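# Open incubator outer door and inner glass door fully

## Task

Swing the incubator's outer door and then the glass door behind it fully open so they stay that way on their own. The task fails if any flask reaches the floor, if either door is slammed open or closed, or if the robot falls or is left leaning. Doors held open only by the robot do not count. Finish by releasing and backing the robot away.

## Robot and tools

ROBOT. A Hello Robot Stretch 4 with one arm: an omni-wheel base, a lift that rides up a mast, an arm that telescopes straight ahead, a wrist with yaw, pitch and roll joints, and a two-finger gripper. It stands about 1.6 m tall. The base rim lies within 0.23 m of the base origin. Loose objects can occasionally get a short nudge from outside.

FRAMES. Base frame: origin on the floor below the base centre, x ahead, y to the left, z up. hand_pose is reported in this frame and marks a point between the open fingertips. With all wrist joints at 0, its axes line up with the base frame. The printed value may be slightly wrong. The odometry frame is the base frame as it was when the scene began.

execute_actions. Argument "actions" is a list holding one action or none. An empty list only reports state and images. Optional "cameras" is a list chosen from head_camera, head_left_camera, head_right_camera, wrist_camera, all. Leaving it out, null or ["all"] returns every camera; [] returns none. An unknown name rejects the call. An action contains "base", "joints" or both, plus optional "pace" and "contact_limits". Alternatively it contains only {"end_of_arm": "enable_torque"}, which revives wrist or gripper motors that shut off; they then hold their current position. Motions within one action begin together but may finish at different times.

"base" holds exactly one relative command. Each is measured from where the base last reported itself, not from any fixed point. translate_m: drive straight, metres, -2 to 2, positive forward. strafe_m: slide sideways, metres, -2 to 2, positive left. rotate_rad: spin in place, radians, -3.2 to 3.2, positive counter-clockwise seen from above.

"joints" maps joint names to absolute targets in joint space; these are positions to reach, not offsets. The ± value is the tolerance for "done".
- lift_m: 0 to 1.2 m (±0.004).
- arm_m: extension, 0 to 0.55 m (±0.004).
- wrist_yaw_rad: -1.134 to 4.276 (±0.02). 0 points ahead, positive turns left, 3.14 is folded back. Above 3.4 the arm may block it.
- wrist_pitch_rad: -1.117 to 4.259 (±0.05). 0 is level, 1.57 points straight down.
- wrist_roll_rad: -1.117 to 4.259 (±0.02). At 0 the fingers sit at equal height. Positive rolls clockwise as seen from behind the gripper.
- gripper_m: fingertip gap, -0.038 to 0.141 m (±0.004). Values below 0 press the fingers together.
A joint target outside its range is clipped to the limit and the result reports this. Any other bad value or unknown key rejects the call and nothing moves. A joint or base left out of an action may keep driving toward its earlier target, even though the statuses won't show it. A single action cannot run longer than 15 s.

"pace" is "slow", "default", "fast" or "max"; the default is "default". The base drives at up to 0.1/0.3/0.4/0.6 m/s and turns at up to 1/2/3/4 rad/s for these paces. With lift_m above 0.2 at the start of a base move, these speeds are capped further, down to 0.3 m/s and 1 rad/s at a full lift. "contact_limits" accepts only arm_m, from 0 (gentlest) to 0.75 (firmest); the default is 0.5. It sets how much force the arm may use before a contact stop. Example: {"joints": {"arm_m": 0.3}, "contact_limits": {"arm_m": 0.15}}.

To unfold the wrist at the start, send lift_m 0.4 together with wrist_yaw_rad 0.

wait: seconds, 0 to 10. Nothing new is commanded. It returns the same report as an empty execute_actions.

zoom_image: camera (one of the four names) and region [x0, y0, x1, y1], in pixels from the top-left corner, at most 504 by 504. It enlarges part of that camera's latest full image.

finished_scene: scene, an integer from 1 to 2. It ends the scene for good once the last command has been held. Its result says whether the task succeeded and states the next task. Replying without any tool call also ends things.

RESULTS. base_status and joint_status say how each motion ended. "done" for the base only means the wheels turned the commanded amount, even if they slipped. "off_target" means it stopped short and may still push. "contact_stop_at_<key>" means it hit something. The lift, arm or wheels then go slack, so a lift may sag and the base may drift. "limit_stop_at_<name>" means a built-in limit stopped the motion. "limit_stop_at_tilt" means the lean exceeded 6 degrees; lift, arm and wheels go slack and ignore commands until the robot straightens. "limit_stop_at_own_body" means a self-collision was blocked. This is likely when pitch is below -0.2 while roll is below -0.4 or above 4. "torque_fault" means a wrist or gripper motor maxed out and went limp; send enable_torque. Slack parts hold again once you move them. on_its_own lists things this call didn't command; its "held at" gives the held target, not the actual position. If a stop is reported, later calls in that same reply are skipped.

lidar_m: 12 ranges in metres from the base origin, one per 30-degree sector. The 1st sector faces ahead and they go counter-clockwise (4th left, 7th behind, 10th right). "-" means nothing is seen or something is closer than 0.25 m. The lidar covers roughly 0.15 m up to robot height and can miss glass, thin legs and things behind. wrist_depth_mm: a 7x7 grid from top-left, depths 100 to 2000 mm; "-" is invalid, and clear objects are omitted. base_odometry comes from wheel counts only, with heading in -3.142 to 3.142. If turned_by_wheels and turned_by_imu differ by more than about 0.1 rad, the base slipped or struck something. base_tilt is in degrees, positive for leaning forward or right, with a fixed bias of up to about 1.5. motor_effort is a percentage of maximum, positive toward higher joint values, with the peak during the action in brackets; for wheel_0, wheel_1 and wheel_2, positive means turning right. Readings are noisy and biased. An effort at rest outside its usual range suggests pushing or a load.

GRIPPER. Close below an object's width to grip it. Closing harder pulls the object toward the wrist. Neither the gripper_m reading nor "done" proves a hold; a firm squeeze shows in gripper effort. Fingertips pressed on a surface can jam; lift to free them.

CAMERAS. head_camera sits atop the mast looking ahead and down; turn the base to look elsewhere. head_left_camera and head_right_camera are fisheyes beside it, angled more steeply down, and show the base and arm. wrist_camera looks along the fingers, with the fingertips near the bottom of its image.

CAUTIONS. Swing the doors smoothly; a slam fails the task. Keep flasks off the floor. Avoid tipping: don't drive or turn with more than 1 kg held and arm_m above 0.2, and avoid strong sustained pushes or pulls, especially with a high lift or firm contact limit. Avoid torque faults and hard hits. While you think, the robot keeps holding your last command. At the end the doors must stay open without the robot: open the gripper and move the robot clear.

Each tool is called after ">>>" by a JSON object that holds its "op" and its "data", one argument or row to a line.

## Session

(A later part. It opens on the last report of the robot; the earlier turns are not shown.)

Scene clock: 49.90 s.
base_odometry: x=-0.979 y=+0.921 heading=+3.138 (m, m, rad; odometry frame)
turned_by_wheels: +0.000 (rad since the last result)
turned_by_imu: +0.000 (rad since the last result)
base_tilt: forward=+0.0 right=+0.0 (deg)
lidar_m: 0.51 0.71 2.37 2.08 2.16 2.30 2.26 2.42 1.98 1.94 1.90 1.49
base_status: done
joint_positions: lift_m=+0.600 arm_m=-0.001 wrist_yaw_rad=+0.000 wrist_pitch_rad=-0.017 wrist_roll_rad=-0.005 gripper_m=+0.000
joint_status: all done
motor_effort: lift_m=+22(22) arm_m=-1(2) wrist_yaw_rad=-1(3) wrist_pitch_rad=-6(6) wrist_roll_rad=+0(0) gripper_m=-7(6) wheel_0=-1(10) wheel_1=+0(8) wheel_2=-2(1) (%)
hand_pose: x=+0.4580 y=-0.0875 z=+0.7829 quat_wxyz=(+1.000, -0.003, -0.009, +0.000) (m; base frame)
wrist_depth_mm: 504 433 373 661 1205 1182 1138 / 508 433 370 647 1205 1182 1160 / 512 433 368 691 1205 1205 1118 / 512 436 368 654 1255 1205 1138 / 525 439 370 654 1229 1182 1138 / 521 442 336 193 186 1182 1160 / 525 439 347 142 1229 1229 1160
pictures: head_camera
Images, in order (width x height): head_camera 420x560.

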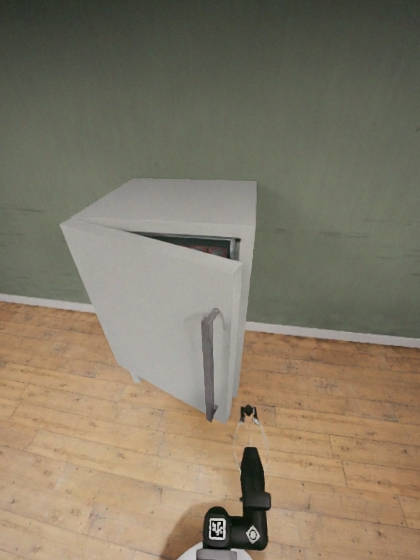

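>>> {"op": "execute_actions", "data": {
  "actions": [
    {"base":{"translate_m":0.27}}
  ],
  "cameras": ["head_camera"]
}}

>>> {"op": "execute_actions", "data": {
  "actions": [
    {"base":{"strafe_m":0.15},"pace":"slow"}
  ],
  "cameras": ["head_camera","head_left_camera"]
}}

Scene clock: 52.73 s.
base_odometry: x=-1.249 y=+0.922 heading=+3.137 (m, m, rad; odometry frame)
turned_by_wheels: +0.000 (rad since the last result)
turned_by_imu: -0.001 (rad since the last result)
base_tilt: forward=+0.0 right=-0.1 (deg)
lidar_m: 0.28 0.40 1.96 2.71 2.18 2.58 2.55 2.58 2.01 1.97 1.56 1.23
base_status: done
joint_positions: lift_m=+0.600 arm_m=-0.001 wrist_yaw_rad=-0.008 wrist_pitch_rad=-0.017 wrist_roll_rad=-0.005 gripper_m=+0.000
joint_status: not commanded
on_its_own: wrist_yaw_rad is at rest, and its effort (+22) is outside its rest range (-13 to +13)
motor_effort: lift_m=+22(22) arm_m=-1(1) wrist_yaw_rad=+22(23) wrist_pitch_rad=-6(9) wrist_roll_rad=+1(0) gripper_m=-9(10) wheel_0=-3(4) wheel_1=-1(4) wheel_2=-2(8) (%)
hand_pose: x=+0.4573 y=-0.0898 z=+0.7829 quat_wxyz=(+1.000, -0.003, -0.009, -0.004) (m; base frame)
wrist_depth_mm: 104 111 436 382 960 917 891 / 105 112 148 379 976 917 904 / 105 112 147 382 946 931 891 / 105 111 146 384 960 931 931 / 106 110 144 387 960 960 904 / 106 111 143 202 186 946 917 / 107 110 139 145 976 946 917
pictures: head_camera
Images, in order (width x height): head_camera 420x560.

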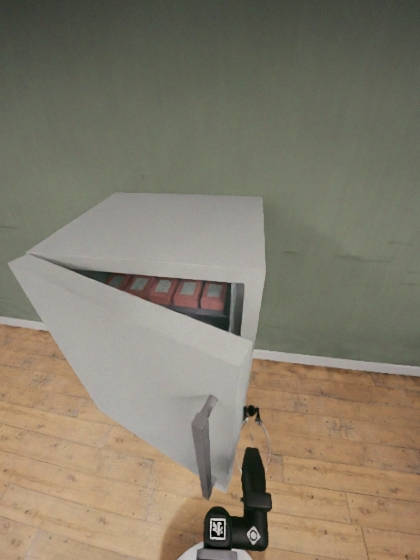

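Scene clock: 55.37 s.
base_odometry: x=-1.250 y=+0.772 heading=+3.136 (m, m, rad; odometry frame)
turned_by_wheels: -0.002 (rad since the last result)
turned_by_imu: -0.216 (rad since the last result)
base_tilt: forward=+0.0 right=+0.1 (deg)
lidar_m: 0.25 0.34 0.58 2.68 2.15 2.46 2.54 2.60 2.21 2.06 1.89 1.27
base_status: done
joint_positions: lift_m=+0.600 arm_m=-0.001 wrist_yaw_rad=-0.020 wrist_pitch_rad=-0.017 wrist_roll_rad=-0.005 gripper_m=+0.000
joint_status: not commanded
on_its_own: wrist_yaw_rad is at rest, and its effort (+56) is outside its rest range (-13 to +13)
motor_effort: lift_m=+22(22) arm_m=-2(2) wrist_yaw_rad=+56(63) wrist_pitch_rad=-8(9) wrist_roll_rad=+0(0) gripper_m=-13(14) wheel_0=-14(14) wheel_1=+0(4) wheel_2=-8(10) (%)
hand_pose: x=+0.4562 y=-0.0932 z=+0.7829 quat_wxyz=(+1.000, -0.003, -0.008, -0.010) (m; base frame)
wrist_depth_mm: - 105 146 976 991 1060 1078 / - 106 144 960 1008 1042 1098 / - - 141 976 976 1025 1060 / - - 139 960 991 1042 1060 / - - 137 960 991 1025 1078 / - - 135 192 185 1060 1078 / - - 131 135 1025 1025 1060
pictures: head_camera, head_left_camera
Images, in order (width x height): head_camera 420x560, head_left_camera 420x672.

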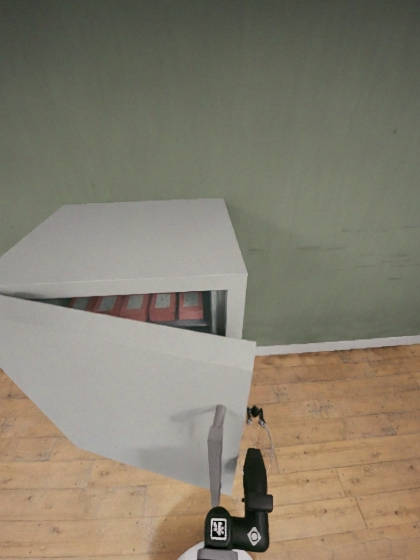

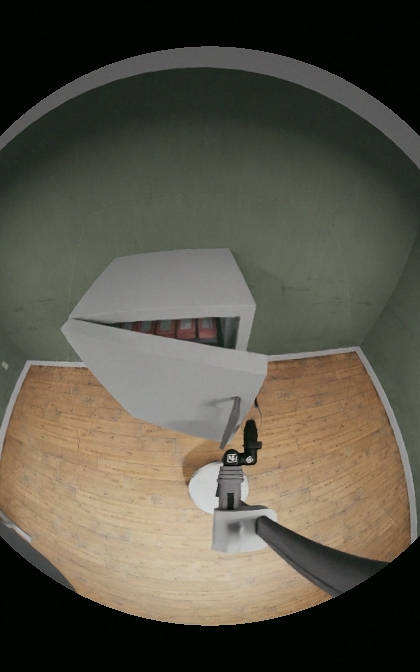

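>>> {"op": "execute_actions", "data": {
  "actions": [
    {"base":{"strafe_m":-0.12},"pace":"slow"}
  ],
  "cameras": []
}}

>>> {"op": "execute_actions", "data": {
  "actions": [
    {"joints":{"wrist_yaw_rad":0.9,"arm_m":0.06}}
  ],
  "cameras": ["head_camera","head_left_camera"]
}}

Scene clock: 58.60 s.
base_odometry: x=-1.249 y=+0.892 heading=+3.136 (m, m, rad; odometry frame)
turned_by_wheels: +0.000 (rad since the last result)
turned_by_imu: +0.001 (rad since the last result)
base_tilt: forward=+0.1 right=+0.0 (deg)
lidar_m: 0.31 0.26 0.54 2.81 2.22 2.59 2.52 2.59 2.10 1.94 1.90 1.26
base_status: done
joint_positions: lift_m=+0.600 arm_m=-0.001 wrist_yaw_rad=+0.000 wrist_pitch_rad=-0.017 wrist_roll_rad=-0.005 gripper_m=+0.000
joint_status: not commanded
motor_effort: lift_m=+22(22) arm_m=-1(1) wrist_yaw_rad=-1(55) wrist_pitch_rad=-7(6) wrist_roll_rad=+0(1) gripper_m=-7(13) wheel_0=+3(11) wheel_1=-1(6) wheel_2=+0(7) (%)
hand_pose: x=+0.4580 y=-0.0876 z=+0.7829 quat_wxyz=(+1.000, -0.003, -0.009, +0.000) (m; base frame)
wrist_depth_mm: 569 359 960 991 991 1042 1042 / 699 359 798 976 1025 1025 1042 / 530 359 759 991 1008 1025 1042 / 809 362 723 991 991 1042 1060 / 668 364 683 976 1025 1042 1042 / 768 359 455 193 186 1025 1042 / 508 364 488 142 1008 1060 1060
pictures: none
No camera images: the call's "cameras" was empty. Leave "cameras" out to get every camera's image.

Scene clock: 59.70 s.
base_odometry: x=-1.249 y=+0.892 heading=+3.136 (m, m, rad; odometry frame)
turned_by_wheels: +0.000 (rad since the last result)
turned_by_imu: -0.006 (rad since the last result)
base_tilt: forward=+0.1 right=-0.1 (deg)
lidar_m: 0.57 0.25 0.27 2.80 2.24 2.58 2.53 2.57 2.11 1.92 1.92 1.28
base_status: not commanded
joint_positions: lift_m=+0.600 arm_m=+0.059 wrist_yaw_rad=+0.900 wrist_pitch_rad=-0.017 wrist_roll_rad=-0.005 gripper_m=+0.000
joint_status: all done
motor_effort: lift_m=+22(22) arm_m=+7(9) wrist_yaw_rad=-1(63) wrist_pitch_rad=-7(7) wrist_roll_rad=-1(1) gripper_m=-7(12) wheel_0=+2(11) wheel_1=+0(5) wheel_2=+0(6) (%)
hand_pose: x=+0.4775 y=+0.1715 z=+0.7830 quat_wxyz=(+0.901, +0.002, -0.009, +0.435) (m; base frame)
wrist_depth_mm: 258 640 615 603 621 291 219 / 252 691 741 768 415 294 219 / 246 683 723 647 691 293 219 / 241 683 750 931 866 296 220 / 237 640 691 615 492 297 220 / 234 615 707 192 186 268 222 / 229 585 661 142 455 236 224
pictures: head_camera, head_left_camera
Images, in order (width x height): head_camera 420x560, head_left_camera 420x672.

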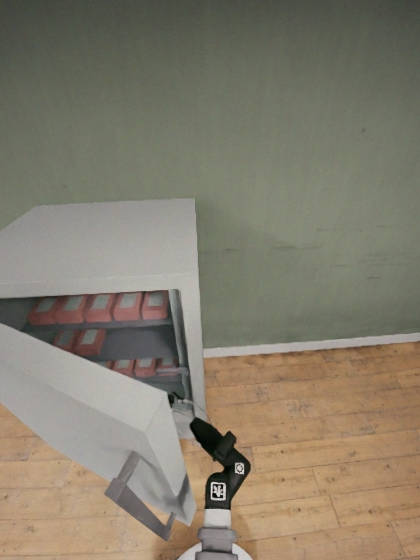

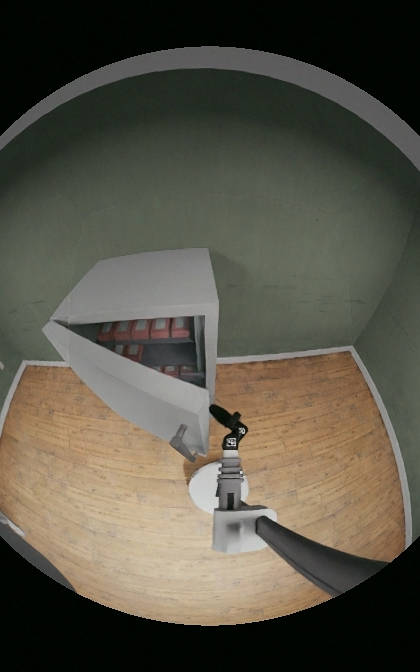

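>>> {"op": "execute_actions", "data": {
  "actions": [
    {"base":{"translate_m":-0.2},"joints":{"wrist_yaw_rad":1.3,"arm_m":0.12},"pace":"slow"}
  ],
  "cameras": ["head_camera","head_left_camera"]
}}

Scene clock: 63.57 s.
base_odometry: x=-1.049 y=+0.891 heading=+3.136 (m, m, rad; odometry frame)
turned_by_wheels: +0.000 (rad since the last result)
turned_by_imu: +0.002 (rad since the last result)
base_tilt: forward=-0.1 right=+0.0 (deg)
lidar_m: 0.76 0.31 0.37 2.77 2.12 2.56 2.34 2.35 2.12 1.96 1.98 1.49
base_status: done
joint_positions: lift_m=+0.600 arm_m=+0.119 wrist_yaw_rad=+1.299 wrist_pitch_rad=-0.017 wrist_roll_rad=-0.005 gripper_m=+0.000
joint_status: all done
motor_effort: lift_m=+22(22) arm_m=+5(5) wrist_yaw_rad=+0(16) wrist_pitch_rad=-4(4) wrist_roll_rad=-1(1) gripper_m=-9(9) wheel_0=-2(4) wheel_1=+0(6) wheel_2=+1(4) (%)
hand_pose: x=+0.4515 y=+0.2545 z=+0.7830 quat_wxyz=(+0.796, +0.003, -0.008, +0.605) (m; base frame)
wrist_depth_mm: 111 146 214 407 723 634 661 / 110 144 211 392 732 788 504 / 111 143 208 387 750 750 809 / 110 141 205 375 750 788 866 / 109 140 202 330 750 768 715 / 110 139 178 193 187 683 750 / 110 137 181 142 732 574 500
pictures: head_camera, head_left_camera
Images, in order (width x height): head_camera 420x560, head_left_camera 420x672.

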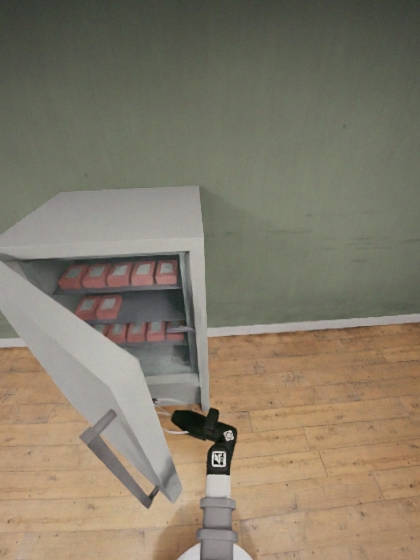

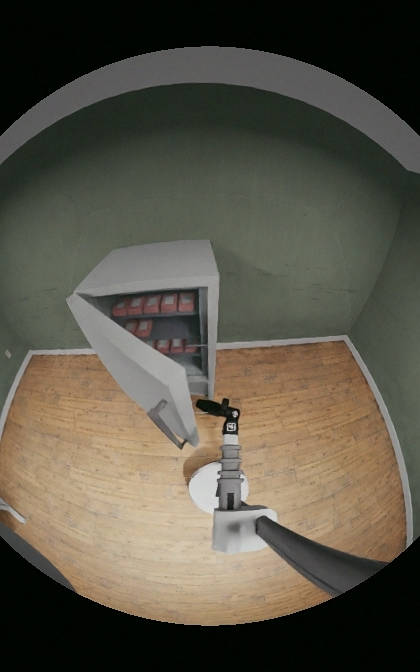

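>>> {"op": "execute_actions", "data": {
  "actions": [
    {"base":{"translate_m":-0.22},"joints":{"arm_m":0.34},"pace":"slow"}
  ],
  "cameras": []
}}

>>> {"op": "execute_actions", "data": {
  "actions": [
    {"base":{"strafe_m":0.3},"pace":"slow"}
  ],
  "cameras": ["head_camera","head_left_camera"]
}}

Scene clock: 67.63 s.
base_odometry: x=-0.829 y=+0.890 heading=+3.136 (m, m, rad; odometry frame)
turned_by_wheels: +0.000 (rad since the last result)
turned_by_imu: +0.002 (rad since the last result)
base_tilt: forward=+0.0 right=+0.0 (deg)
lidar_m: 0.55 0.48 2.05 2.75 2.03 2.29 2.12 2.13 2.16 1.98 2.02 1.71
base_status: done
joint_positions: lift_m=+0.600 arm_m=+0.339 wrist_yaw_rad=+1.300 wrist_pitch_rad=-0.017 wrist_roll_rad=-0.005 gripper_m=+0.000
joint_status: all done
motor_effort: lift_m=+22(22) arm_m=+7(9) wrist_yaw_rad=-1(1) wrist_pitch_rad=-6(4) wrist_roll_rad=-2(1) gripper_m=-7(7) wheel_0=-1(3) wheel_1=-3(3) wheel_2=+2(4) (%)
hand_pose: x=+0.6711 y=+0.2545 z=+0.7830 quat_wxyz=(+0.796, +0.003, -0.008, +0.605) (m; base frame)
wrist_depth_mm: 111 144 211 397 715 647 661 / 110 143 209 387 750 788 500 / 110 141 205 377 750 759 820 / 110 140 203 368 750 768 842 / 110 139 200 325 750 778 820 / 109 137 176 193 186 683 683 / 108 135 178 142 741 597 508
pictures: none
No camera images: the call's "cameras" was empty. Leave "cameras" out to get every camera's image.

Scene clock: 71.77 s.
base_odometry: x=-0.831 y=+0.590 heading=+3.134 (m, m, rad; odometry frame)
turned_by_wheels: -0.001 (rad since the last result)
turned_by_imu: -0.026 (rad since the last result)
base_tilt: forward=-0.1 right=-0.1 (deg)
lidar_m: 0.29 0.30 1.97 2.47 1.77 2.14 2.15 2.13 2.48 2.27 2.31 1.73
base_status: done
joint_positions: lift_m=+0.600 arm_m=+0.339 wrist_yaw_rad=+1.300 wrist_pitch_rad=-0.017 wrist_roll_rad=-0.005 gripper_m=+0.000
joint_status: not commanded
motor_effort: lift_m=+22(22) arm_m=+6(7) wrist_yaw_rad=-2(16) wrist_pitch_rad=-7(7) wrist_roll_rad=-1(1) gripper_m=-6(7) wheel_0=-8(9) wheel_1=+4(7) wheel_2=-11(16) (%)
hand_pose: x=+0.6712 y=+0.2545 z=+0.7830 quat_wxyz=(+0.796, +0.003, -0.008, +0.605) (m; base frame)
wrist_depth_mm: 141 170 212 285 433 492 525 / 140 168 211 283 427 484 459 / 140 168 210 279 421 492 512 / 139 167 209 276 410 492 517 / 139 166 206 263 407 492 496 / 138 165 192 193 186 492 512 / 137 163 194 142 397 473 484
pictures: head_camera, head_left_camera
Images, in order (width x height): head_camera 420x560, head_left_camera 420x672.

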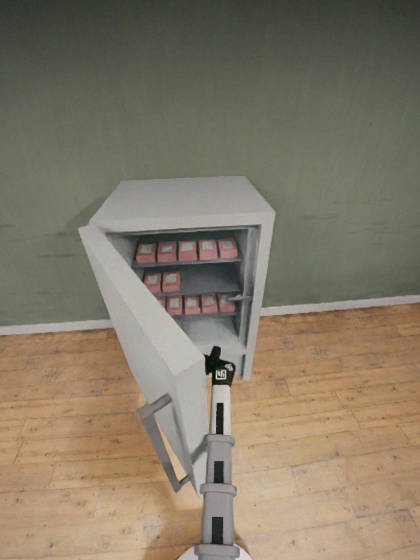

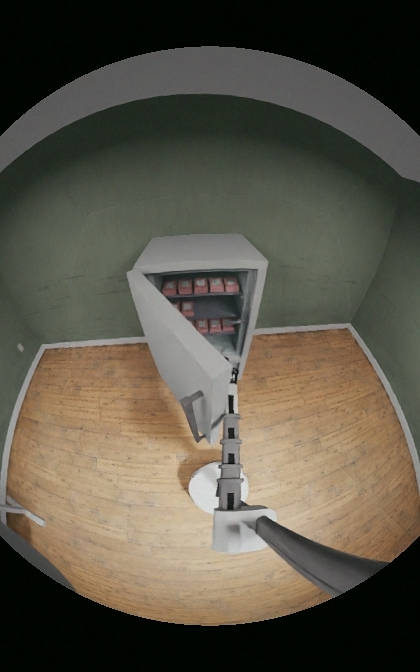

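>>> {"op": "execute_actions", "data": {
  "actions": [
    {"base":{"translate_m":-0.18},"joints":{"arm_m":0.45},"pace":"slow"}
  ],
  "cameras": []
}}

>>> {"op": "execute_actions", "data": {
  "actions": [
    {"base":{"strafe_m":0.25},"pace":"slow"}
  ],
  "cameras": ["head_camera","head_left_camera"]
}}

Scene clock: 75.67 s.
base_odometry: x=-0.651 y=+0.589 heading=+3.134 (m, m, rad; odometry frame)
turned_by_wheels: +0.000 (rad since the last result)
turned_by_imu: +0.001 (rad since the last result)
base_tilt: forward=+0.0 right=+0.0 (deg)
lidar_m: 0.45 0.43 2.20 2.44 1.66 2.08 1.98 1.99 2.49 2.29 2.34 1.90
base_status: done
joint_positions: lift_m=+0.600 arm_m=+0.449 wrist_yaw_rad=+1.299 wrist_pitch_rad=-0.017 wrist_roll_rad=-0.005 gripper_m=+0.000
joint_status: all done
motor_effort: lift_m=+22(22) arm_m=+6(11) wrist_yaw_rad=+0(21) wrist_pitch_rad=-6(7) wrist_roll_rad=-1(2) gripper_m=-6(7) wheel_0=-1(6) wheel_1=-2(4) wheel_2=+2(9) (%)
hand_pose: x=+0.7814 y=+0.2545 z=+0.7830 quat_wxyz=(+0.796, +0.003, -0.008, +0.605) (m; base frame)
wrist_depth_mm: 167 195 232 291 384 508 500 / 167 193 231 289 379 512 496 / 166 193 230 285 377 517 508 / 166 192 229 285 373 508 500 / 165 191 228 273 370 500 500 / 164 190 214 193 186 504 508 / 163 189 216 142 364 496 492
pictures: none
No camera images: the call's "cameras" was empty. Leave "cameras" out to get every camera's image.

Scene clock: 79.30 s.
base_odometry: x=-0.653 y=+0.339 heading=+3.134 (m, m, rad; odometry frame)
turned_by_wheels: +0.000 (rad since the last result)
turned_by_imu: +0.000 (rad since the last result)
base_tilt: forward=+0.1 right=-0.2 (deg)
lidar_m: 0.92 0.48 0.50 2.17 1.47 1.76 2.00 2.03 2.53 2.54 2.59 1.19
base_status: done
joint_positions: lift_m=+0.600 arm_m=+0.449 wrist_yaw_rad=+1.299 wrist_pitch_rad=-0.017 wrist_roll_rad=-0.005 gripper_m=+0.000
joint_status: not commanded
motor_effort: lift_m=+22(22) arm_m=+6(6) wrist_yaw_rad=-1(32) wrist_pitch_rad=-5(7) wrist_roll_rad=-1(0) gripper_m=-9(8) wheel_0=-2(17) wheel_1=+0(5) wheel_2=+1(7) (%)
hand_pose: x=+0.7814 y=+0.2545 z=+0.7830 quat_wxyz=(+0.796, +0.003, -0.008, +0.605) (m; base frame)
wrist_depth_mm: 230 235 237 243 247 253 255 / 232 235 237 243 247 251 255 / 231 235 239 243 246 252 255 / 230 235 239 243 249 253 255 / 230 234 239 243 248 252 254 / 231 236 237 193 187 252 256 / 230 235 238 142 249 252 255
pictures: head_camera, head_left_camera
Images, in order (width x height): head_camera 420x560, head_left_camera 420x672.

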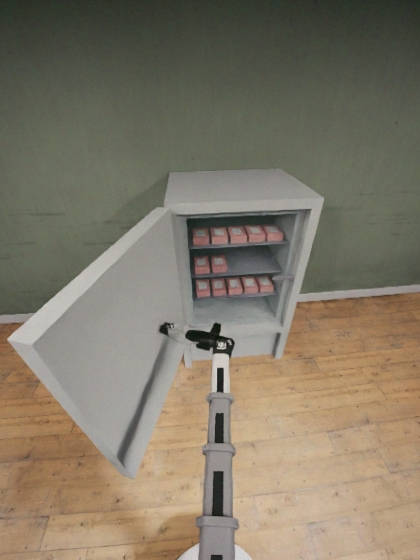

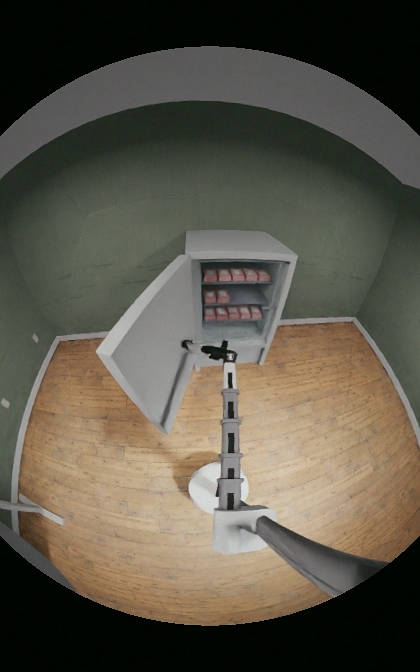

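>>> {"op": "execute_actions", "data": {
  "actions": [
    {"joints":{"arm_m":0.3},"pace":"slow"}
  ],
  "cameras": []
}}

>>> {"op": "execute_actions", "data": {
  "actions": [
    {"base":{"strafe_m":0.15},"pace":"slow"}
  ],
  "cameras": ["head_camera","head_left_camera"]
}}

Scene clock: 83.00 s.
base_odometry: x=-0.653 y=+0.339 heading=+3.134 (m, m, rad; odometry frame)
turned_by_wheels: +0.000 (rad since the last result)
turned_by_imu: +0.001 (rad since the last result)
base_tilt: forward=+0.1 right=-0.2 (deg)
lidar_m: 0.95 0.47 0.49 2.18 1.45 1.77 2.01 2.03 2.52 2.54 2.60 1.18
base_status: not commanded
joint_positions: lift_m=+0.600 arm_m=+0.301 wrist_yaw_rad=+1.300 wrist_pitch_rad=-0.017 wrist_roll_rad=-0.005 gripper_m=+0.000
joint_status: all done
motor_effort: lift_m=+22(22) arm_m=-7(7) wrist_yaw_rad=+0(1) wrist_pitch_rad=-7(7) wrist_roll_rad=-1(1) gripper_m=-8(7) wheel_0=-2(2) wheel_1=+1(1) wheel_2=+1(1) (%)
hand_pose: x=+0.6337 y=+0.2545 z=+0.7830 quat_wxyz=(+0.796, +0.003, -0.008, +0.605) (m; base frame)
wrist_depth_mm: 257 263 266 268 277 282 283 / 257 259 265 271 276 282 283 / 256 262 266 271 273 281 285 / 256 260 266 271 276 281 283 / 258 260 265 270 276 282 283 / 256 262 264 193 186 281 283 / 256 260 265 142 274 279 283
pictures: none
No camera images: the call's "cameras" was empty. Leave "cameras" out to get every camera's image.

Scene clock: 85.63 s.
base_odometry: x=-0.654 y=+0.189 heading=+3.132 (m, m, rad; odometry frame)
turned_by_wheels: -0.002 (rad since the last result)
turned_by_imu: -0.113 (rad since the last result)
base_tilt: forward=+0.1 right=+0.1 (deg)
lidar_m: 0.90 0.40 0.40 2.08 1.35 1.48 2.04 2.05 2.37 2.67 2.65 1.22
base_status: done
joint_positions: lift_m=+0.600 arm_m=+0.300 wrist_yaw_rad=+1.301 wrist_pitch_rad=-0.017 wrist_roll_rad=-0.005 gripper_m=+0.000
joint_status: not commanded
motor_effort: lift_m=+22(22) arm_m=-2(7) wrist_yaw_rad=-4(20) wrist_pitch_rad=-7(6) wrist_roll_rad=-1(2) gripper_m=-5(7) wheel_0=-14(14) wheel_1=+0(5) wheel_2=-11(18) (%)
hand_pose: x=+0.6324 y=+0.2547 z=+0.7830 quat_wxyz=(+0.796, +0.003, -0.008, +0.606) (m; base frame)
wrist_depth_mm: 208 214 224 234 244 254 265 / 207 214 224 234 243 254 264 / 207 216 224 234 244 255 264 / 208 214 224 234 242 255 265 / 206 215 224 231 243 255 264 / 207 215 220 202 186 254 264 / 207 214 222 153 244 253 263
pictures: head_camera, head_left_camera
Images, in order (width x height): head_camera 420x560, head_left_camera 420x672.

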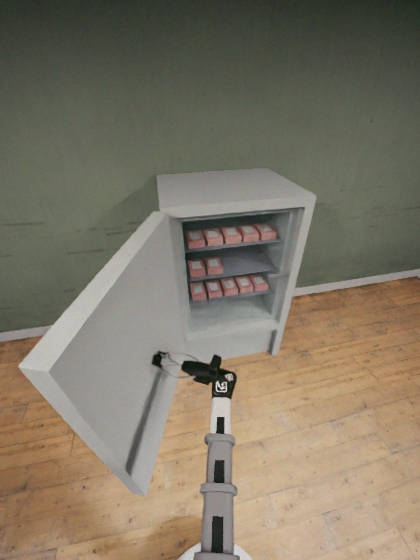

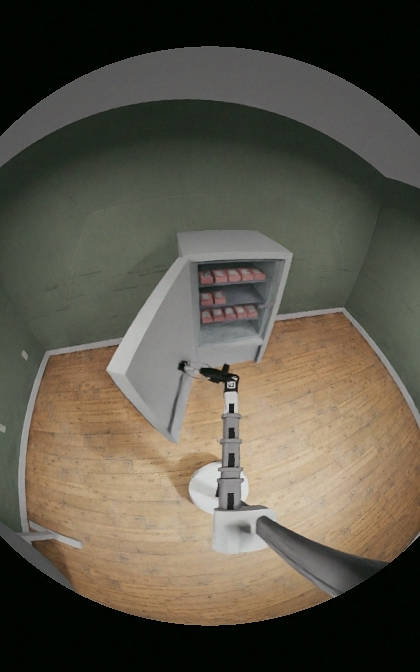

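>>> {"op": "execute_actions", "data": {
  "actions": [
    {"base":{"strafe_m":-0.4},"joints":{"arm_m":0.0}}
  ],
  "cameras": []
}}

>>> {"op": "execute_actions", "data": {
  "actions": [
    {"base":{"rotate_rad":0.34},"joints":{"wrist_yaw_rad":0,"gripper_m":0.1}}
  ]
}}

Scene clock: 89.33 s.
base_odometry: x=-0.650 y=+0.589 heading=+3.132 (m, m, rad; odometry frame)
turned_by_wheels: +0.000 (rad since the last result)
turned_by_imu: +0.000 (rad since the last result)
base_tilt: forward=+0.0 right=-0.1 (deg)
lidar_m: 1.15 0.92 0.72 2.47 1.70 1.93 1.95 1.94 2.24 2.24 2.27 2.04
base_status: done
joint_positions: lift_m=+0.600 arm_m=+0.001 wrist_yaw_rad=+1.300 wrist_pitch_rad=-0.017 wrist_roll_rad=-0.005 gripper_m=+0.000
joint_status: all done
motor_effort: lift_m=+22(22) arm_m=-7(3) wrist_yaw_rad=-1(3) wrist_pitch_rad=-7(7) wrist_roll_rad=-1(0) gripper_m=-8(9) wheel_0=+0(11) wheel_1=+0(9) wheel_2=+0(9) (%)
hand_pose: x=+0.3336 y=+0.2546 z=+0.7829 quat_wxyz=(+0.796, +0.003, -0.008, +0.605) (m; base frame)
wrist_depth_mm: - - 654 668 676 732 768 / - - - 668 691 732 750 / - - - 654 683 723 741 / - - - 654 691 723 750 / - - - 647 683 707 750 / - - - 193 186 707 741 / - 1983 647 142 691 715 759
pictures: none
No camera images: the call's "cameras" was empty. Leave "cameras" out to get every camera's image.

Scene clock: 91.13 s.
base_odometry: x=-0.650 y=+0.589 heading=-2.811 (m, m, rad; odometry frame)
turned_by_wheels: +0.340 (rad since the last result)
turned_by_imu: +0.338 (rad since the last result)
base_tilt: forward=-0.1 right=-0.1 (deg)
lidar_m: 1.10 0.72 0.72 1.70 1.78 2.01 1.96 2.06 2.32 2.27 2.31 1.18
base_status: done
joint_positions: lift_m=+0.600 arm_m=+0.001 wrist_yaw_rad=+0.001 wrist_pitch_rad=-0.017 wrist_roll_rad=-0.005 gripper_m=+0.100
joint_status: all done
motor_effort: lift_m=+22(22) arm_m=-7(7) wrist_yaw_rad=-4(9) wrist_pitch_rad=-6(9) wrist_roll_rad=-2(1) gripper_m=-1(6) wheel_0=-1(7) wheel_1=+1(4) wheel_2=-1(5) (%)
hand_pose: x=+0.4607 y=-0.0872 z=+0.7829 quat_wxyz=(+1.000, -0.002, -0.008, +0.000) (m; base frame)
wrist_depth_mm: 654 1618 1576 1537 1499 1464 1430 / 647 798 1025 976 976 1430 1430 / 647 798 1042 1336 1025 1464 1464 / 647 798 1042 1430 1118 1464 1430 / 640 788 1025 1430 1078 1430 1464 / 640 788 201 1281 212 1430 1430 / 627 759 976 135 960 917 1464
pictures: head_camera, head_left_camera, head_right_camera, wrist_camera
Images, in order (width x height): head_camera 420x560, head_left_camera 420x672, head_right_camera 420x672, wrist_camera 616x392.

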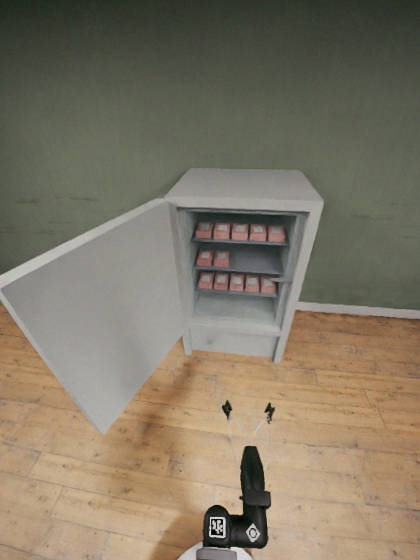

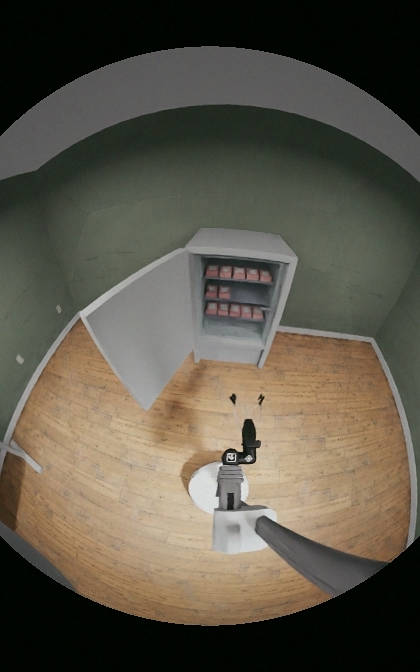

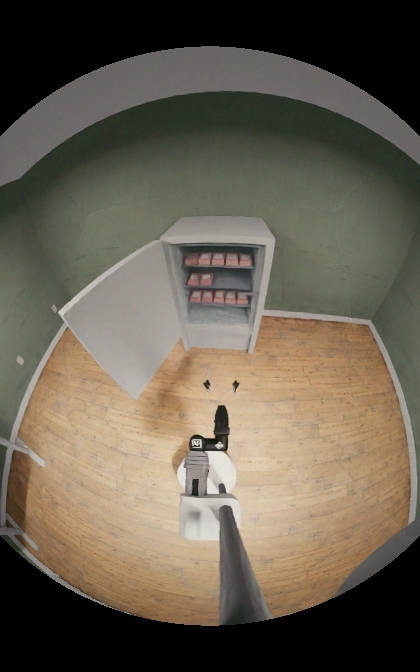

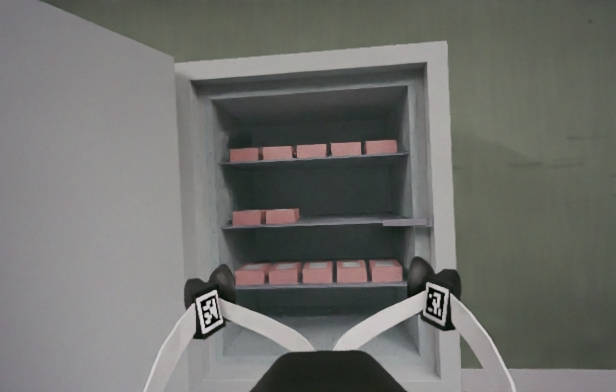

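>>> {"op": "execute_actions", "data": {
  "actions": [
    {"base":{"rotate_rad":-0.1}}
  ],
  "cameras": []
}}

>>> {"op": "execute_actions", "data": {
  "actions": [
    {"base":{"strafe_m":-0.11}}
  ],
  "cameras": []
}}

>>> {"op": "execute_actions", "data": {
  "actions": [
    {"base":{"translate_m":0.4}}
  ],
  "cameras": ["head_camera","wrist_camera"]
}}

>>> {"op": "zoom_image", "data": {
  "camera": "wrist_camera",
  "region": [200,100,500,350]
}}

Scene clock: 93.23 s.
base_odometry: x=-0.650 y=+0.589 heading=-2.911 (m, m, rad; odometry frame)
turned_by_wheels: -0.100 (rad since the last result)
turned_by_imu: -0.099 (rad since the last result)
base_tilt: forward=+0.1 right=+0.0 (deg)
lidar_m: 1.15 0.78 0.73 1.72 1.69 2.05 1.95 2.00 2.37 2.27 2.35 1.19
base_status: done
joint_positions: lift_m=+0.600 arm_m=+0.001 wrist_yaw_rad=+0.000 wrist_pitch_rad=-0.017 wrist_roll_rad=-0.005 gripper_m=+0.100
joint_status: not commanded
motor_effort: lift_m=+22(22) arm_m=-7(7) wrist_yaw_rad=-3(4) wrist_pitch_rad=-5(9) wrist_roll_rad=+0(1) gripper_m=-3(3) wheel_0=+2(4) wheel_1=-1(4) wheel_2=-1(4) (%)
hand_pose: x=+0.4606 y=-0.0873 z=+0.7829 quat_wxyz=(+1.000, -0.002, -0.008, +0.000) (m; base frame)
wrist_depth_mm: 750 1499 1537 1499 1576 1537 1618 / 715 931 991 976 991 1576 1618 / 707 946 1229 1281 1060 1537 1537 / 707 931 1397 1430 1118 1576 1537 / 699 891 1336 1464 976 1537 1576 / 699 904 200 1255 212 1537 1537 / 691 854 991 135 1008 1537 1537
pictures: none
No camera images: the call's "cameras" was empty. Leave "cameras" out to get every camera's image.

Scene clock: 94.77 s.
base_odometry: x=-0.675 y=+0.696 heading=-2.911 (m, m, rad; odometry frame)
turned_by_wheels: +0.000 (rad since the last result)
turned_by_imu: +0.000 (rad since the last result)
base_tilt: forward=+0.0 right=-0.2 (deg)
lidar_m: 1.15 0.88 0.81 1.82 1.83 2.09 1.95 1.98 2.26 2.15 2.25 1.82
base_status: done
joint_positions: lift_m=+0.600 arm_m=+0.001 wrist_yaw_rad=+0.000 wrist_pitch_rad=-0.017 wrist_roll_rad=-0.005 gripper_m=+0.100
joint_status: not commanded
motor_effort: lift_m=+22(22) arm_m=-7(7) wrist_yaw_rad=-3(2) wrist_pitch_rad=-7(8) wrist_roll_rad=-1(1) gripper_m=-3(3) wheel_0=+0(9) wheel_1=+2(8) wheel_2=+0(1) (%)
hand_pose: x=+0.4606 y=-0.0873 z=+0.7829 quat_wxyz=(+1.000, -0.002, -0.008, +0.000) (m; base frame)
wrist_depth_mm: 1576 1537 1576 1576 1618 1576 1576 / 831 976 991 991 1537 1576 1537 / 809 1008 1205 1098 1537 1576 1576 / 798 1008 1499 1308 1576 1576 1576 / 788 1008 1430 1160 1499 1576 1576 / 809 1008 201 1042 212 1537 1576 / 788 946 1008 135 1618 1576 1537
pictures: none
No camera images: the call's "cameras" was empty. Leave "cameras" out to get every camera's image.

Scene clock: 97.57 s.
base_odometry: x=-1.065 y=+0.604 heading=-2.911 (m, m, rad; odometry frame)
turned_by_wheels: +0.000 (rad since the last result)
turned_by_imu: -0.001 (rad since the last result)
base_tilt: forward=-0.1 right=-0.1 (deg)
lidar_m: 0.75 0.76 0.65 0.67 1.95 2.48 2.35 2.44 2.24 2.15 1.96 0.82
base_status: done
joint_positions: lift_m=+0.600 arm_m=+0.001 wrist_yaw_rad=+0.000 wrist_pitch_rad=-0.017 wrist_roll_rad=-0.005 gripper_m=+0.100
joint_status: not commanded
motor_effort: lift_m=+22(22) arm_m=-7(7) wrist_yaw_rad=-3(4) wrist_pitch_rad=-5(7) wrist_roll_rad=-1(1) gripper_m=-2(2) wheel_0=+0(6) wheel_1=-1(5) wheel_2=+2(9) (%)
hand_pose: x=+0.4606 y=-0.0873 z=+0.7829 quat_wxyz=(+1.000, -0.002, -0.008, +0.000) (m; base frame)
wrist_depth_mm: 591 591 597 603 1138 1138 1182 / 707 854 878 778 1160 1138 1138 / 654 691 750 654 1160 1138 1160 / 699 1025 1060 1025 1160 1138 1160 / 647 683 1042 661 580 1182 1138 / 654 759 201 683 213 1138 1138 / 647 647 891 135 1160 1160 1160
pictures: head_camera, wrist_camera
Images, in order (width x height): head_camera 420x560, wrist_camera 616x392.

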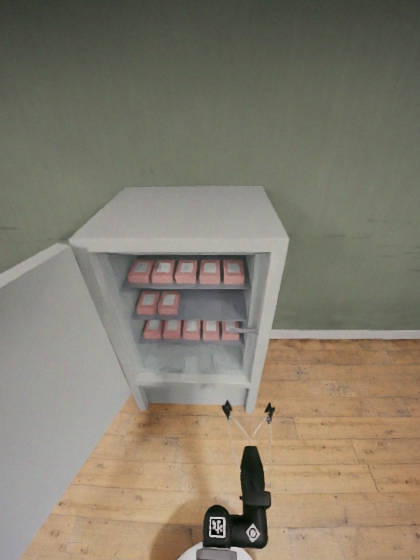

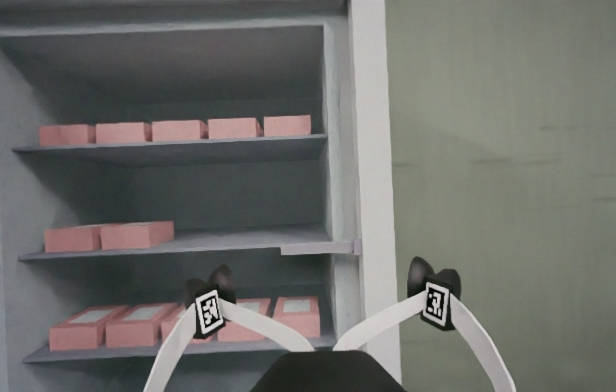

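Region (200, 100, 500, 350) of wrist_camera's 616x392 image, scaled by 1.680.

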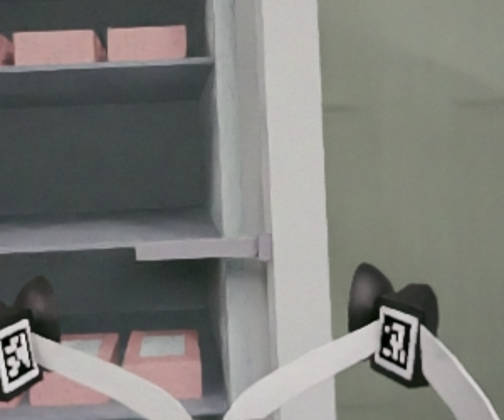

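>>> {"op": "execute_actions", "data": {
  "actions": [
    {"base":{"strafe_m":0.03},"joints":{"gripper_m":0.0}}
  ],
  "cameras": []
}}

>>> {"op": "execute_actions", "data": {
  "actions": [
    {"base":{"translate_m":0.24}}
  ],
  "cameras": ["head_camera","wrist_camera"]
}}

Scene clock: 100.67 s.
base_odometry: x=-1.058 y=+0.575 heading=-2.911 (m, m, rad; odometry frame)
turned_by_wheels: +0.000 (rad since the last result)
turned_by_imu: +0.001 (rad since the last result)
base_tilt: forward=+0.0 right=-0.1 (deg)
lidar_m: 0.75 0.70 0.63 0.63 1.92 2.45 2.35 2.44 2.28 2.19 1.99 0.79
base_status: done
joint_positions: lift_m=+0.600 arm_m=+0.001 wrist_yaw_rad=+0.000 wrist_pitch_rad=-0.017 wrist_roll_rad=-0.005 gripper_m=+0.000
joint_status: all done
motor_effort: lift_m=+22(22) arm_m=-7(7) wrist_yaw_rad=-3(3) wrist_pitch_rad=-8(8) wrist_roll_rad=-1(1) gripper_m=-8(8) wheel_0=+0(8) wheel_1=-2(8) wheel_2=+1(2) (%)
hand_pose: x=+0.4606 y=-0.0873 z=+0.7829 quat_wxyz=(+1.000, -0.002, -0.008, +0.000) (m; base frame)
wrist_depth_mm: 591 591 597 597 591 1160 1160 / 668 842 866 831 597 1138 1138 / 654 699 741 654 591 1182 1138 / 654 976 1025 1025 603 1160 1160 / 640 661 1025 831 569 1160 1138 / 640 750 715 194 187 1160 1138 / 640 768 647 142 554 1160 1182
pictures: none
No camera images: the call's "cameras" was empty. Leave "cameras" out to get every camera's image.

Scene clock: 102.90 s.
base_odometry: x=-1.292 y=+0.520 heading=-2.911 (m, m, rad; odometry frame)
turned_by_wheels: +0.000 (rad since the last result)
turned_by_imu: +0.000 (rad since the last result)
base_tilt: forward=-0.1 right=-0.1 (deg)
lidar_m: 0.50 0.54 0.55 0.56 0.67 2.50 2.60 2.69 2.30 2.18 1.65 0.54
base_status: done
joint_positions: lift_m=+0.600 arm_m=+0.001 wrist_yaw_rad=+0.000 wrist_pitch_rad=-0.017 wrist_roll_rad=-0.005 gripper_m=+0.000
joint_status: not commanded
motor_effort: lift_m=+22(22) arm_m=-7(7) wrist_yaw_rad=-3(3) wrist_pitch_rad=-8(9) wrist_roll_rad=-1(1) gripper_m=-7(7) wheel_0=+1(4) wheel_1=-1(4) wheel_2=+0(9) (%)
hand_pose: x=+0.4606 y=-0.0873 z=+0.7829 quat_wxyz=(+1.000, -0.002, -0.008, +0.000) (m; base frame)
wrist_depth_mm: 569 564 585 603 357 917 904 / 410 413 410 415 359 309 917 / 530 569 597 627 355 307 917 / 654 798 798 798 357 309 904 / 415 504 559 525 362 307 917 / 621 788 820 193 187 310 904 / 508 500 424 142 355 309 931
pictures: head_camera, wrist_camera
Images, in order (width x height): head_camera 420x560, wrist_camera 616x392.

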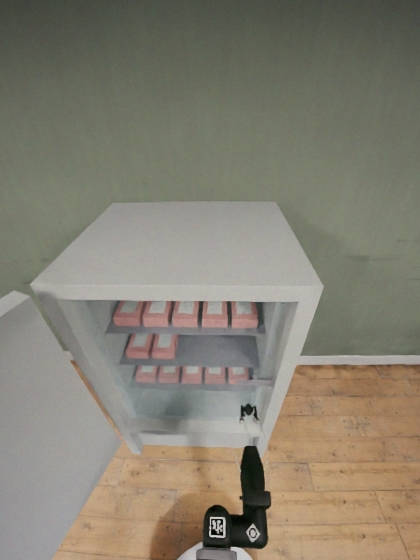

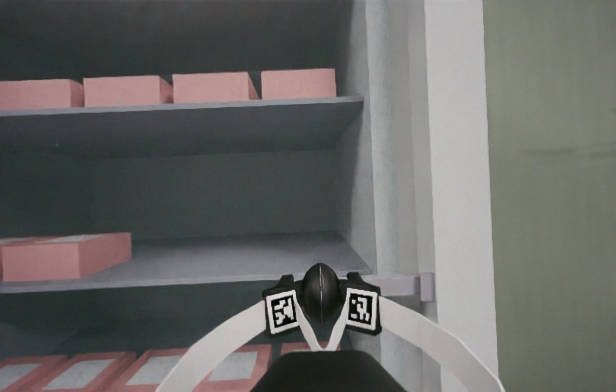

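>>> {"op": "execute_actions", "data": {
  "actions": [
    {"joints":{"lift_m":0.645}}
  ],
  "cameras": []
}}

>>> {"op": "execute_actions", "data": {
  "actions": [
    {"joints":{"arm_m":0.16},"contact_limits":{"arm_m":0.1},"pace":"slow"}
  ],
  "cameras": ["wrist_camera"]
}}

Scene clock: 104.83 s.
base_odometry: x=-1.292 y=+0.520 heading=-2.911 (m, m, rad; odometry frame)
turned_by_wheels: +0.000 (rad since the last result)
turned_by_imu: +0.001 (rad since the last result)
base_tilt: forward=-0.1 right=-0.1 (deg)
lidar_m: 0.51 0.54 0.55 0.54 0.69 2.52 2.60 2.68 2.28 2.18 1.63 0.54
base_status: not commanded
joint_positions: lift_m=+0.645 arm_m=+0.001 wrist_yaw_rad=+0.000 wrist_pitch_rad=-0.017 wrist_roll_rad=-0.005 gripper_m=+0.000
joint_status: all done
motor_effort: lift_m=+24(26) arm_m=-7(7) wrist_yaw_rad=-2(3) wrist_pitch_rad=-7(8) wrist_roll_rad=-1(1) gripper_m=-7(6) wheel_0=+1(1) wheel_1=-1(1) wheel_2=+0(0) (%)
hand_pose: x=+0.4606 y=-0.0873 z=+0.8277 quat_wxyz=(+1.000, -0.002, -0.008, +0.000) (m; base frame)
wrist_depth_mm: 480 480 496 508 357 904 904 / 634 699 741 732 355 307 891 / 410 415 415 415 355 307 917 / 634 798 798 798 357 310 917 / 627 788 788 798 359 307 904 / 410 462 433 193 186 310 917 / 615 676 521 142 359 310 917
pictures: none
No camera images: the call's "cameras" was empty. Leave "cameras" out to get every camera's image.

Scene clock: 107.00 s.
base_odometry: x=-1.291 y=+0.520 heading=-2.911 (m, m, rad; odometry frame)
turned_by_wheels: +0.000 (rad since the last result)
turned_by_imu: +0.001 (rad since the last result)
base_tilt: forward=+0.0 right=+0.0 (deg)
lidar_m: 0.50 0.54 0.56 0.54 0.68 2.50 2.60 2.69 2.28 2.18 1.64 0.54
base_status: not commanded
joint_positions: lift_m=+0.645 arm_m=+0.119 wrist_yaw_rad=-0.005 wrist_pitch_rad=-0.018 wrist_roll_rad=-0.005 gripper_m=+0.000
joint_status: arm_m contact_stop (moved +0.118 of +0.159)
on_its_own: arm_m is slack since a contact_stop (your +0.160 is given up); wrist_yaw_rad is at rest, and its effort (+14) is outside its rest range (-13 to +13)
motor_effort: lift_m=+24(24) arm_m=+0(18) wrist_yaw_rad=+14(27) wrist_pitch_rad=-3(9) wrist_roll_rad=+0(0) gripper_m=-5(7) wheel_0=+4(4) wheel_1=+1(2) wheel_2=-7(8) (%)
contact_limits: arm_m 0.1
hand_pose: x=+0.5781 y=-0.0890 z=+0.8281 quat_wxyz=(+1.000, -0.003, -0.009, -0.003) (m; base frame)
wrist_depth_mm: 480 484 500 504 241 204 193 / 580 296 297 298 242 206 193 / 297 307 332 351 249 208 193 / 640 683 691 683 256 213 191 / 661 683 676 683 262 216 193 / 370 439 415 199 185 218 193 / 296 304 271 139 241 193 193
pictures: wrist_camera
Images, in order (width x height): wrist_camera 616x392.

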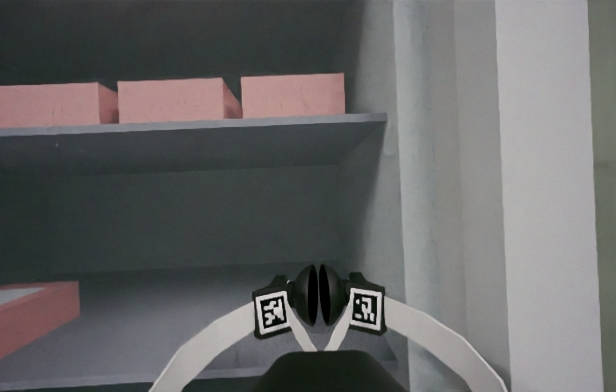

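Touching glass. Back slightly and press down.

>>> {"op": "execute_actions", "data": {
  "actions": [
    {"joints":{"arm_m":0.107},"pace":"slow"}
  ],
  "cameras": []
}}

>>> {"op": "execute_actions", "data": {
  "actions": [
    {"joints":{"lift_m":0.58},"pace":"slow"}
  ],
  "cameras": ["head_camera","wrist_camera"]
}}

Scene clock: 108.53 s.
base_odometry: x=-1.292 y=+0.520 heading=-2.911 (m, m, rad; odometry frame)
turned_by_wheels: +0.000 (rad since the last result)
turned_by_imu: +0.001 (rad since the last result)
base_tilt: forward=+0.1 right=-0.1 (deg)
lidar_m: 0.50 0.51 0.55 0.54 0.70 2.49 2.60 2.70 2.28 2.18 1.63 0.54
base_status: not commanded
joint_positions: lift_m=+0.645 arm_m=+0.108 wrist_yaw_rad=-0.001 wrist_pitch_rad=-0.018 wrist_roll_rad=-0.005 gripper_m=+0.000
joint_status: all done
motor_effort: lift_m=+24(24) arm_m=-8(10) wrist_yaw_rad=+0(14) wrist_pitch_rad=-6(6) wrist_roll_rad=-1(1) gripper_m=-7(8) wheel_0=+3(4) wheel_1=+0(1) wheel_2=-2(7) (%)
hand_pose: x=+0.5676 y=-0.0876 z=+0.8279 quat_wxyz=(+1.000, -0.003, -0.009, +0.000) (m; base frame)
wrist_depth_mm: 477 488 496 504 251 208 201 / 591 609 615 309 250 209 202 / 306 309 330 349 255 213 202 / 627 691 691 699 263 216 202 / 654 691 683 691 268 220 202 / 373 439 427 193 187 220 202 / 317 309 279 142 253 202 202
pictures: none
No camera images: the call's "cameras" was empty. Leave "cameras" out to get every camera's image.

Scene clock: 109.97 s.
base_odometry: x=-1.292 y=+0.520 heading=-2.911 (m, m, rad; odometry frame)
turned_by_wheels: +0.000 (rad since the last result)
turned_by_imu: +0.000 (rad since the last result)
base_tilt: forward=+0.0 right=-0.1 (deg)
lidar_m: 0.51 0.53 0.55 0.55 0.69 2.52 2.58 2.67 2.29 2.18 1.63 0.55
base_status: not commanded
joint_positions: lift_m=+0.581 arm_m=+0.108 wrist_yaw_rad=-0.001 wrist_pitch_rad=-0.044 wrist_roll_rad=-0.005 gripper_m=+0.000
joint_status: all done
on_its_own: wrist_pitch_rad is at rest, and its effort (+71) is outside its rest range (-23 to +23)
motor_effort: lift_m=+6(21) arm_m=-6(7) wrist_yaw_rad=+0(0) wrist_pitch_rad=+71(71) wrist_roll_rad=+0(1) gripper_m=-7(6) wheel_0=+3(3) wheel_1=+0(0) wheel_2=-2(2) (%)
hand_pose: x=+0.5671 y=-0.0877 z=+0.7719 quat_wxyz=(+1.000, -0.003, -0.022, +0.000) (m; base frame)
wrist_depth_mm: 517 500 508 512 259 209 831 / 312 314 314 314 257 211 208 / 488 508 535 559 257 213 205 / 661 699 699 699 263 215 205 / 399 691 683 609 270 220 204 / 329 336 315 202 185 206 201 / 597 615 521 135 249 200 201
pictures: head_camera, wrist_camera
Images, in order (width x height): head_camera 420x560, wrist_camera 616x392.

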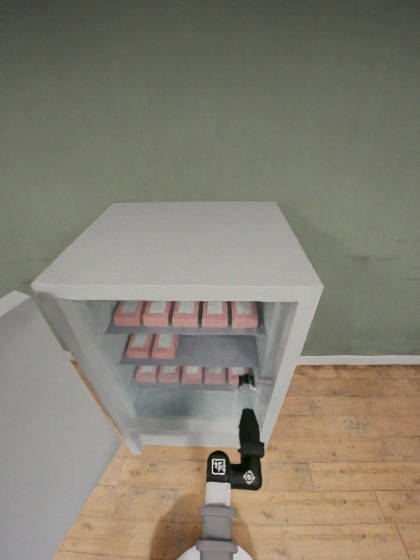

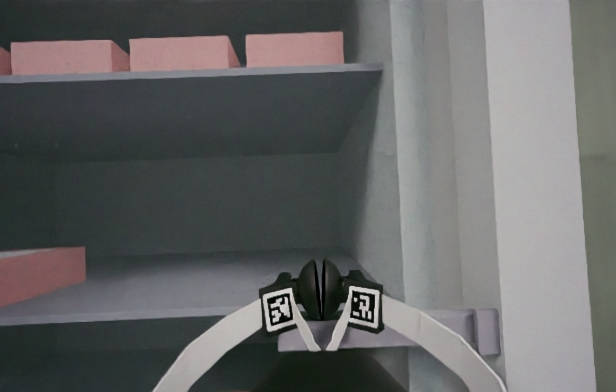

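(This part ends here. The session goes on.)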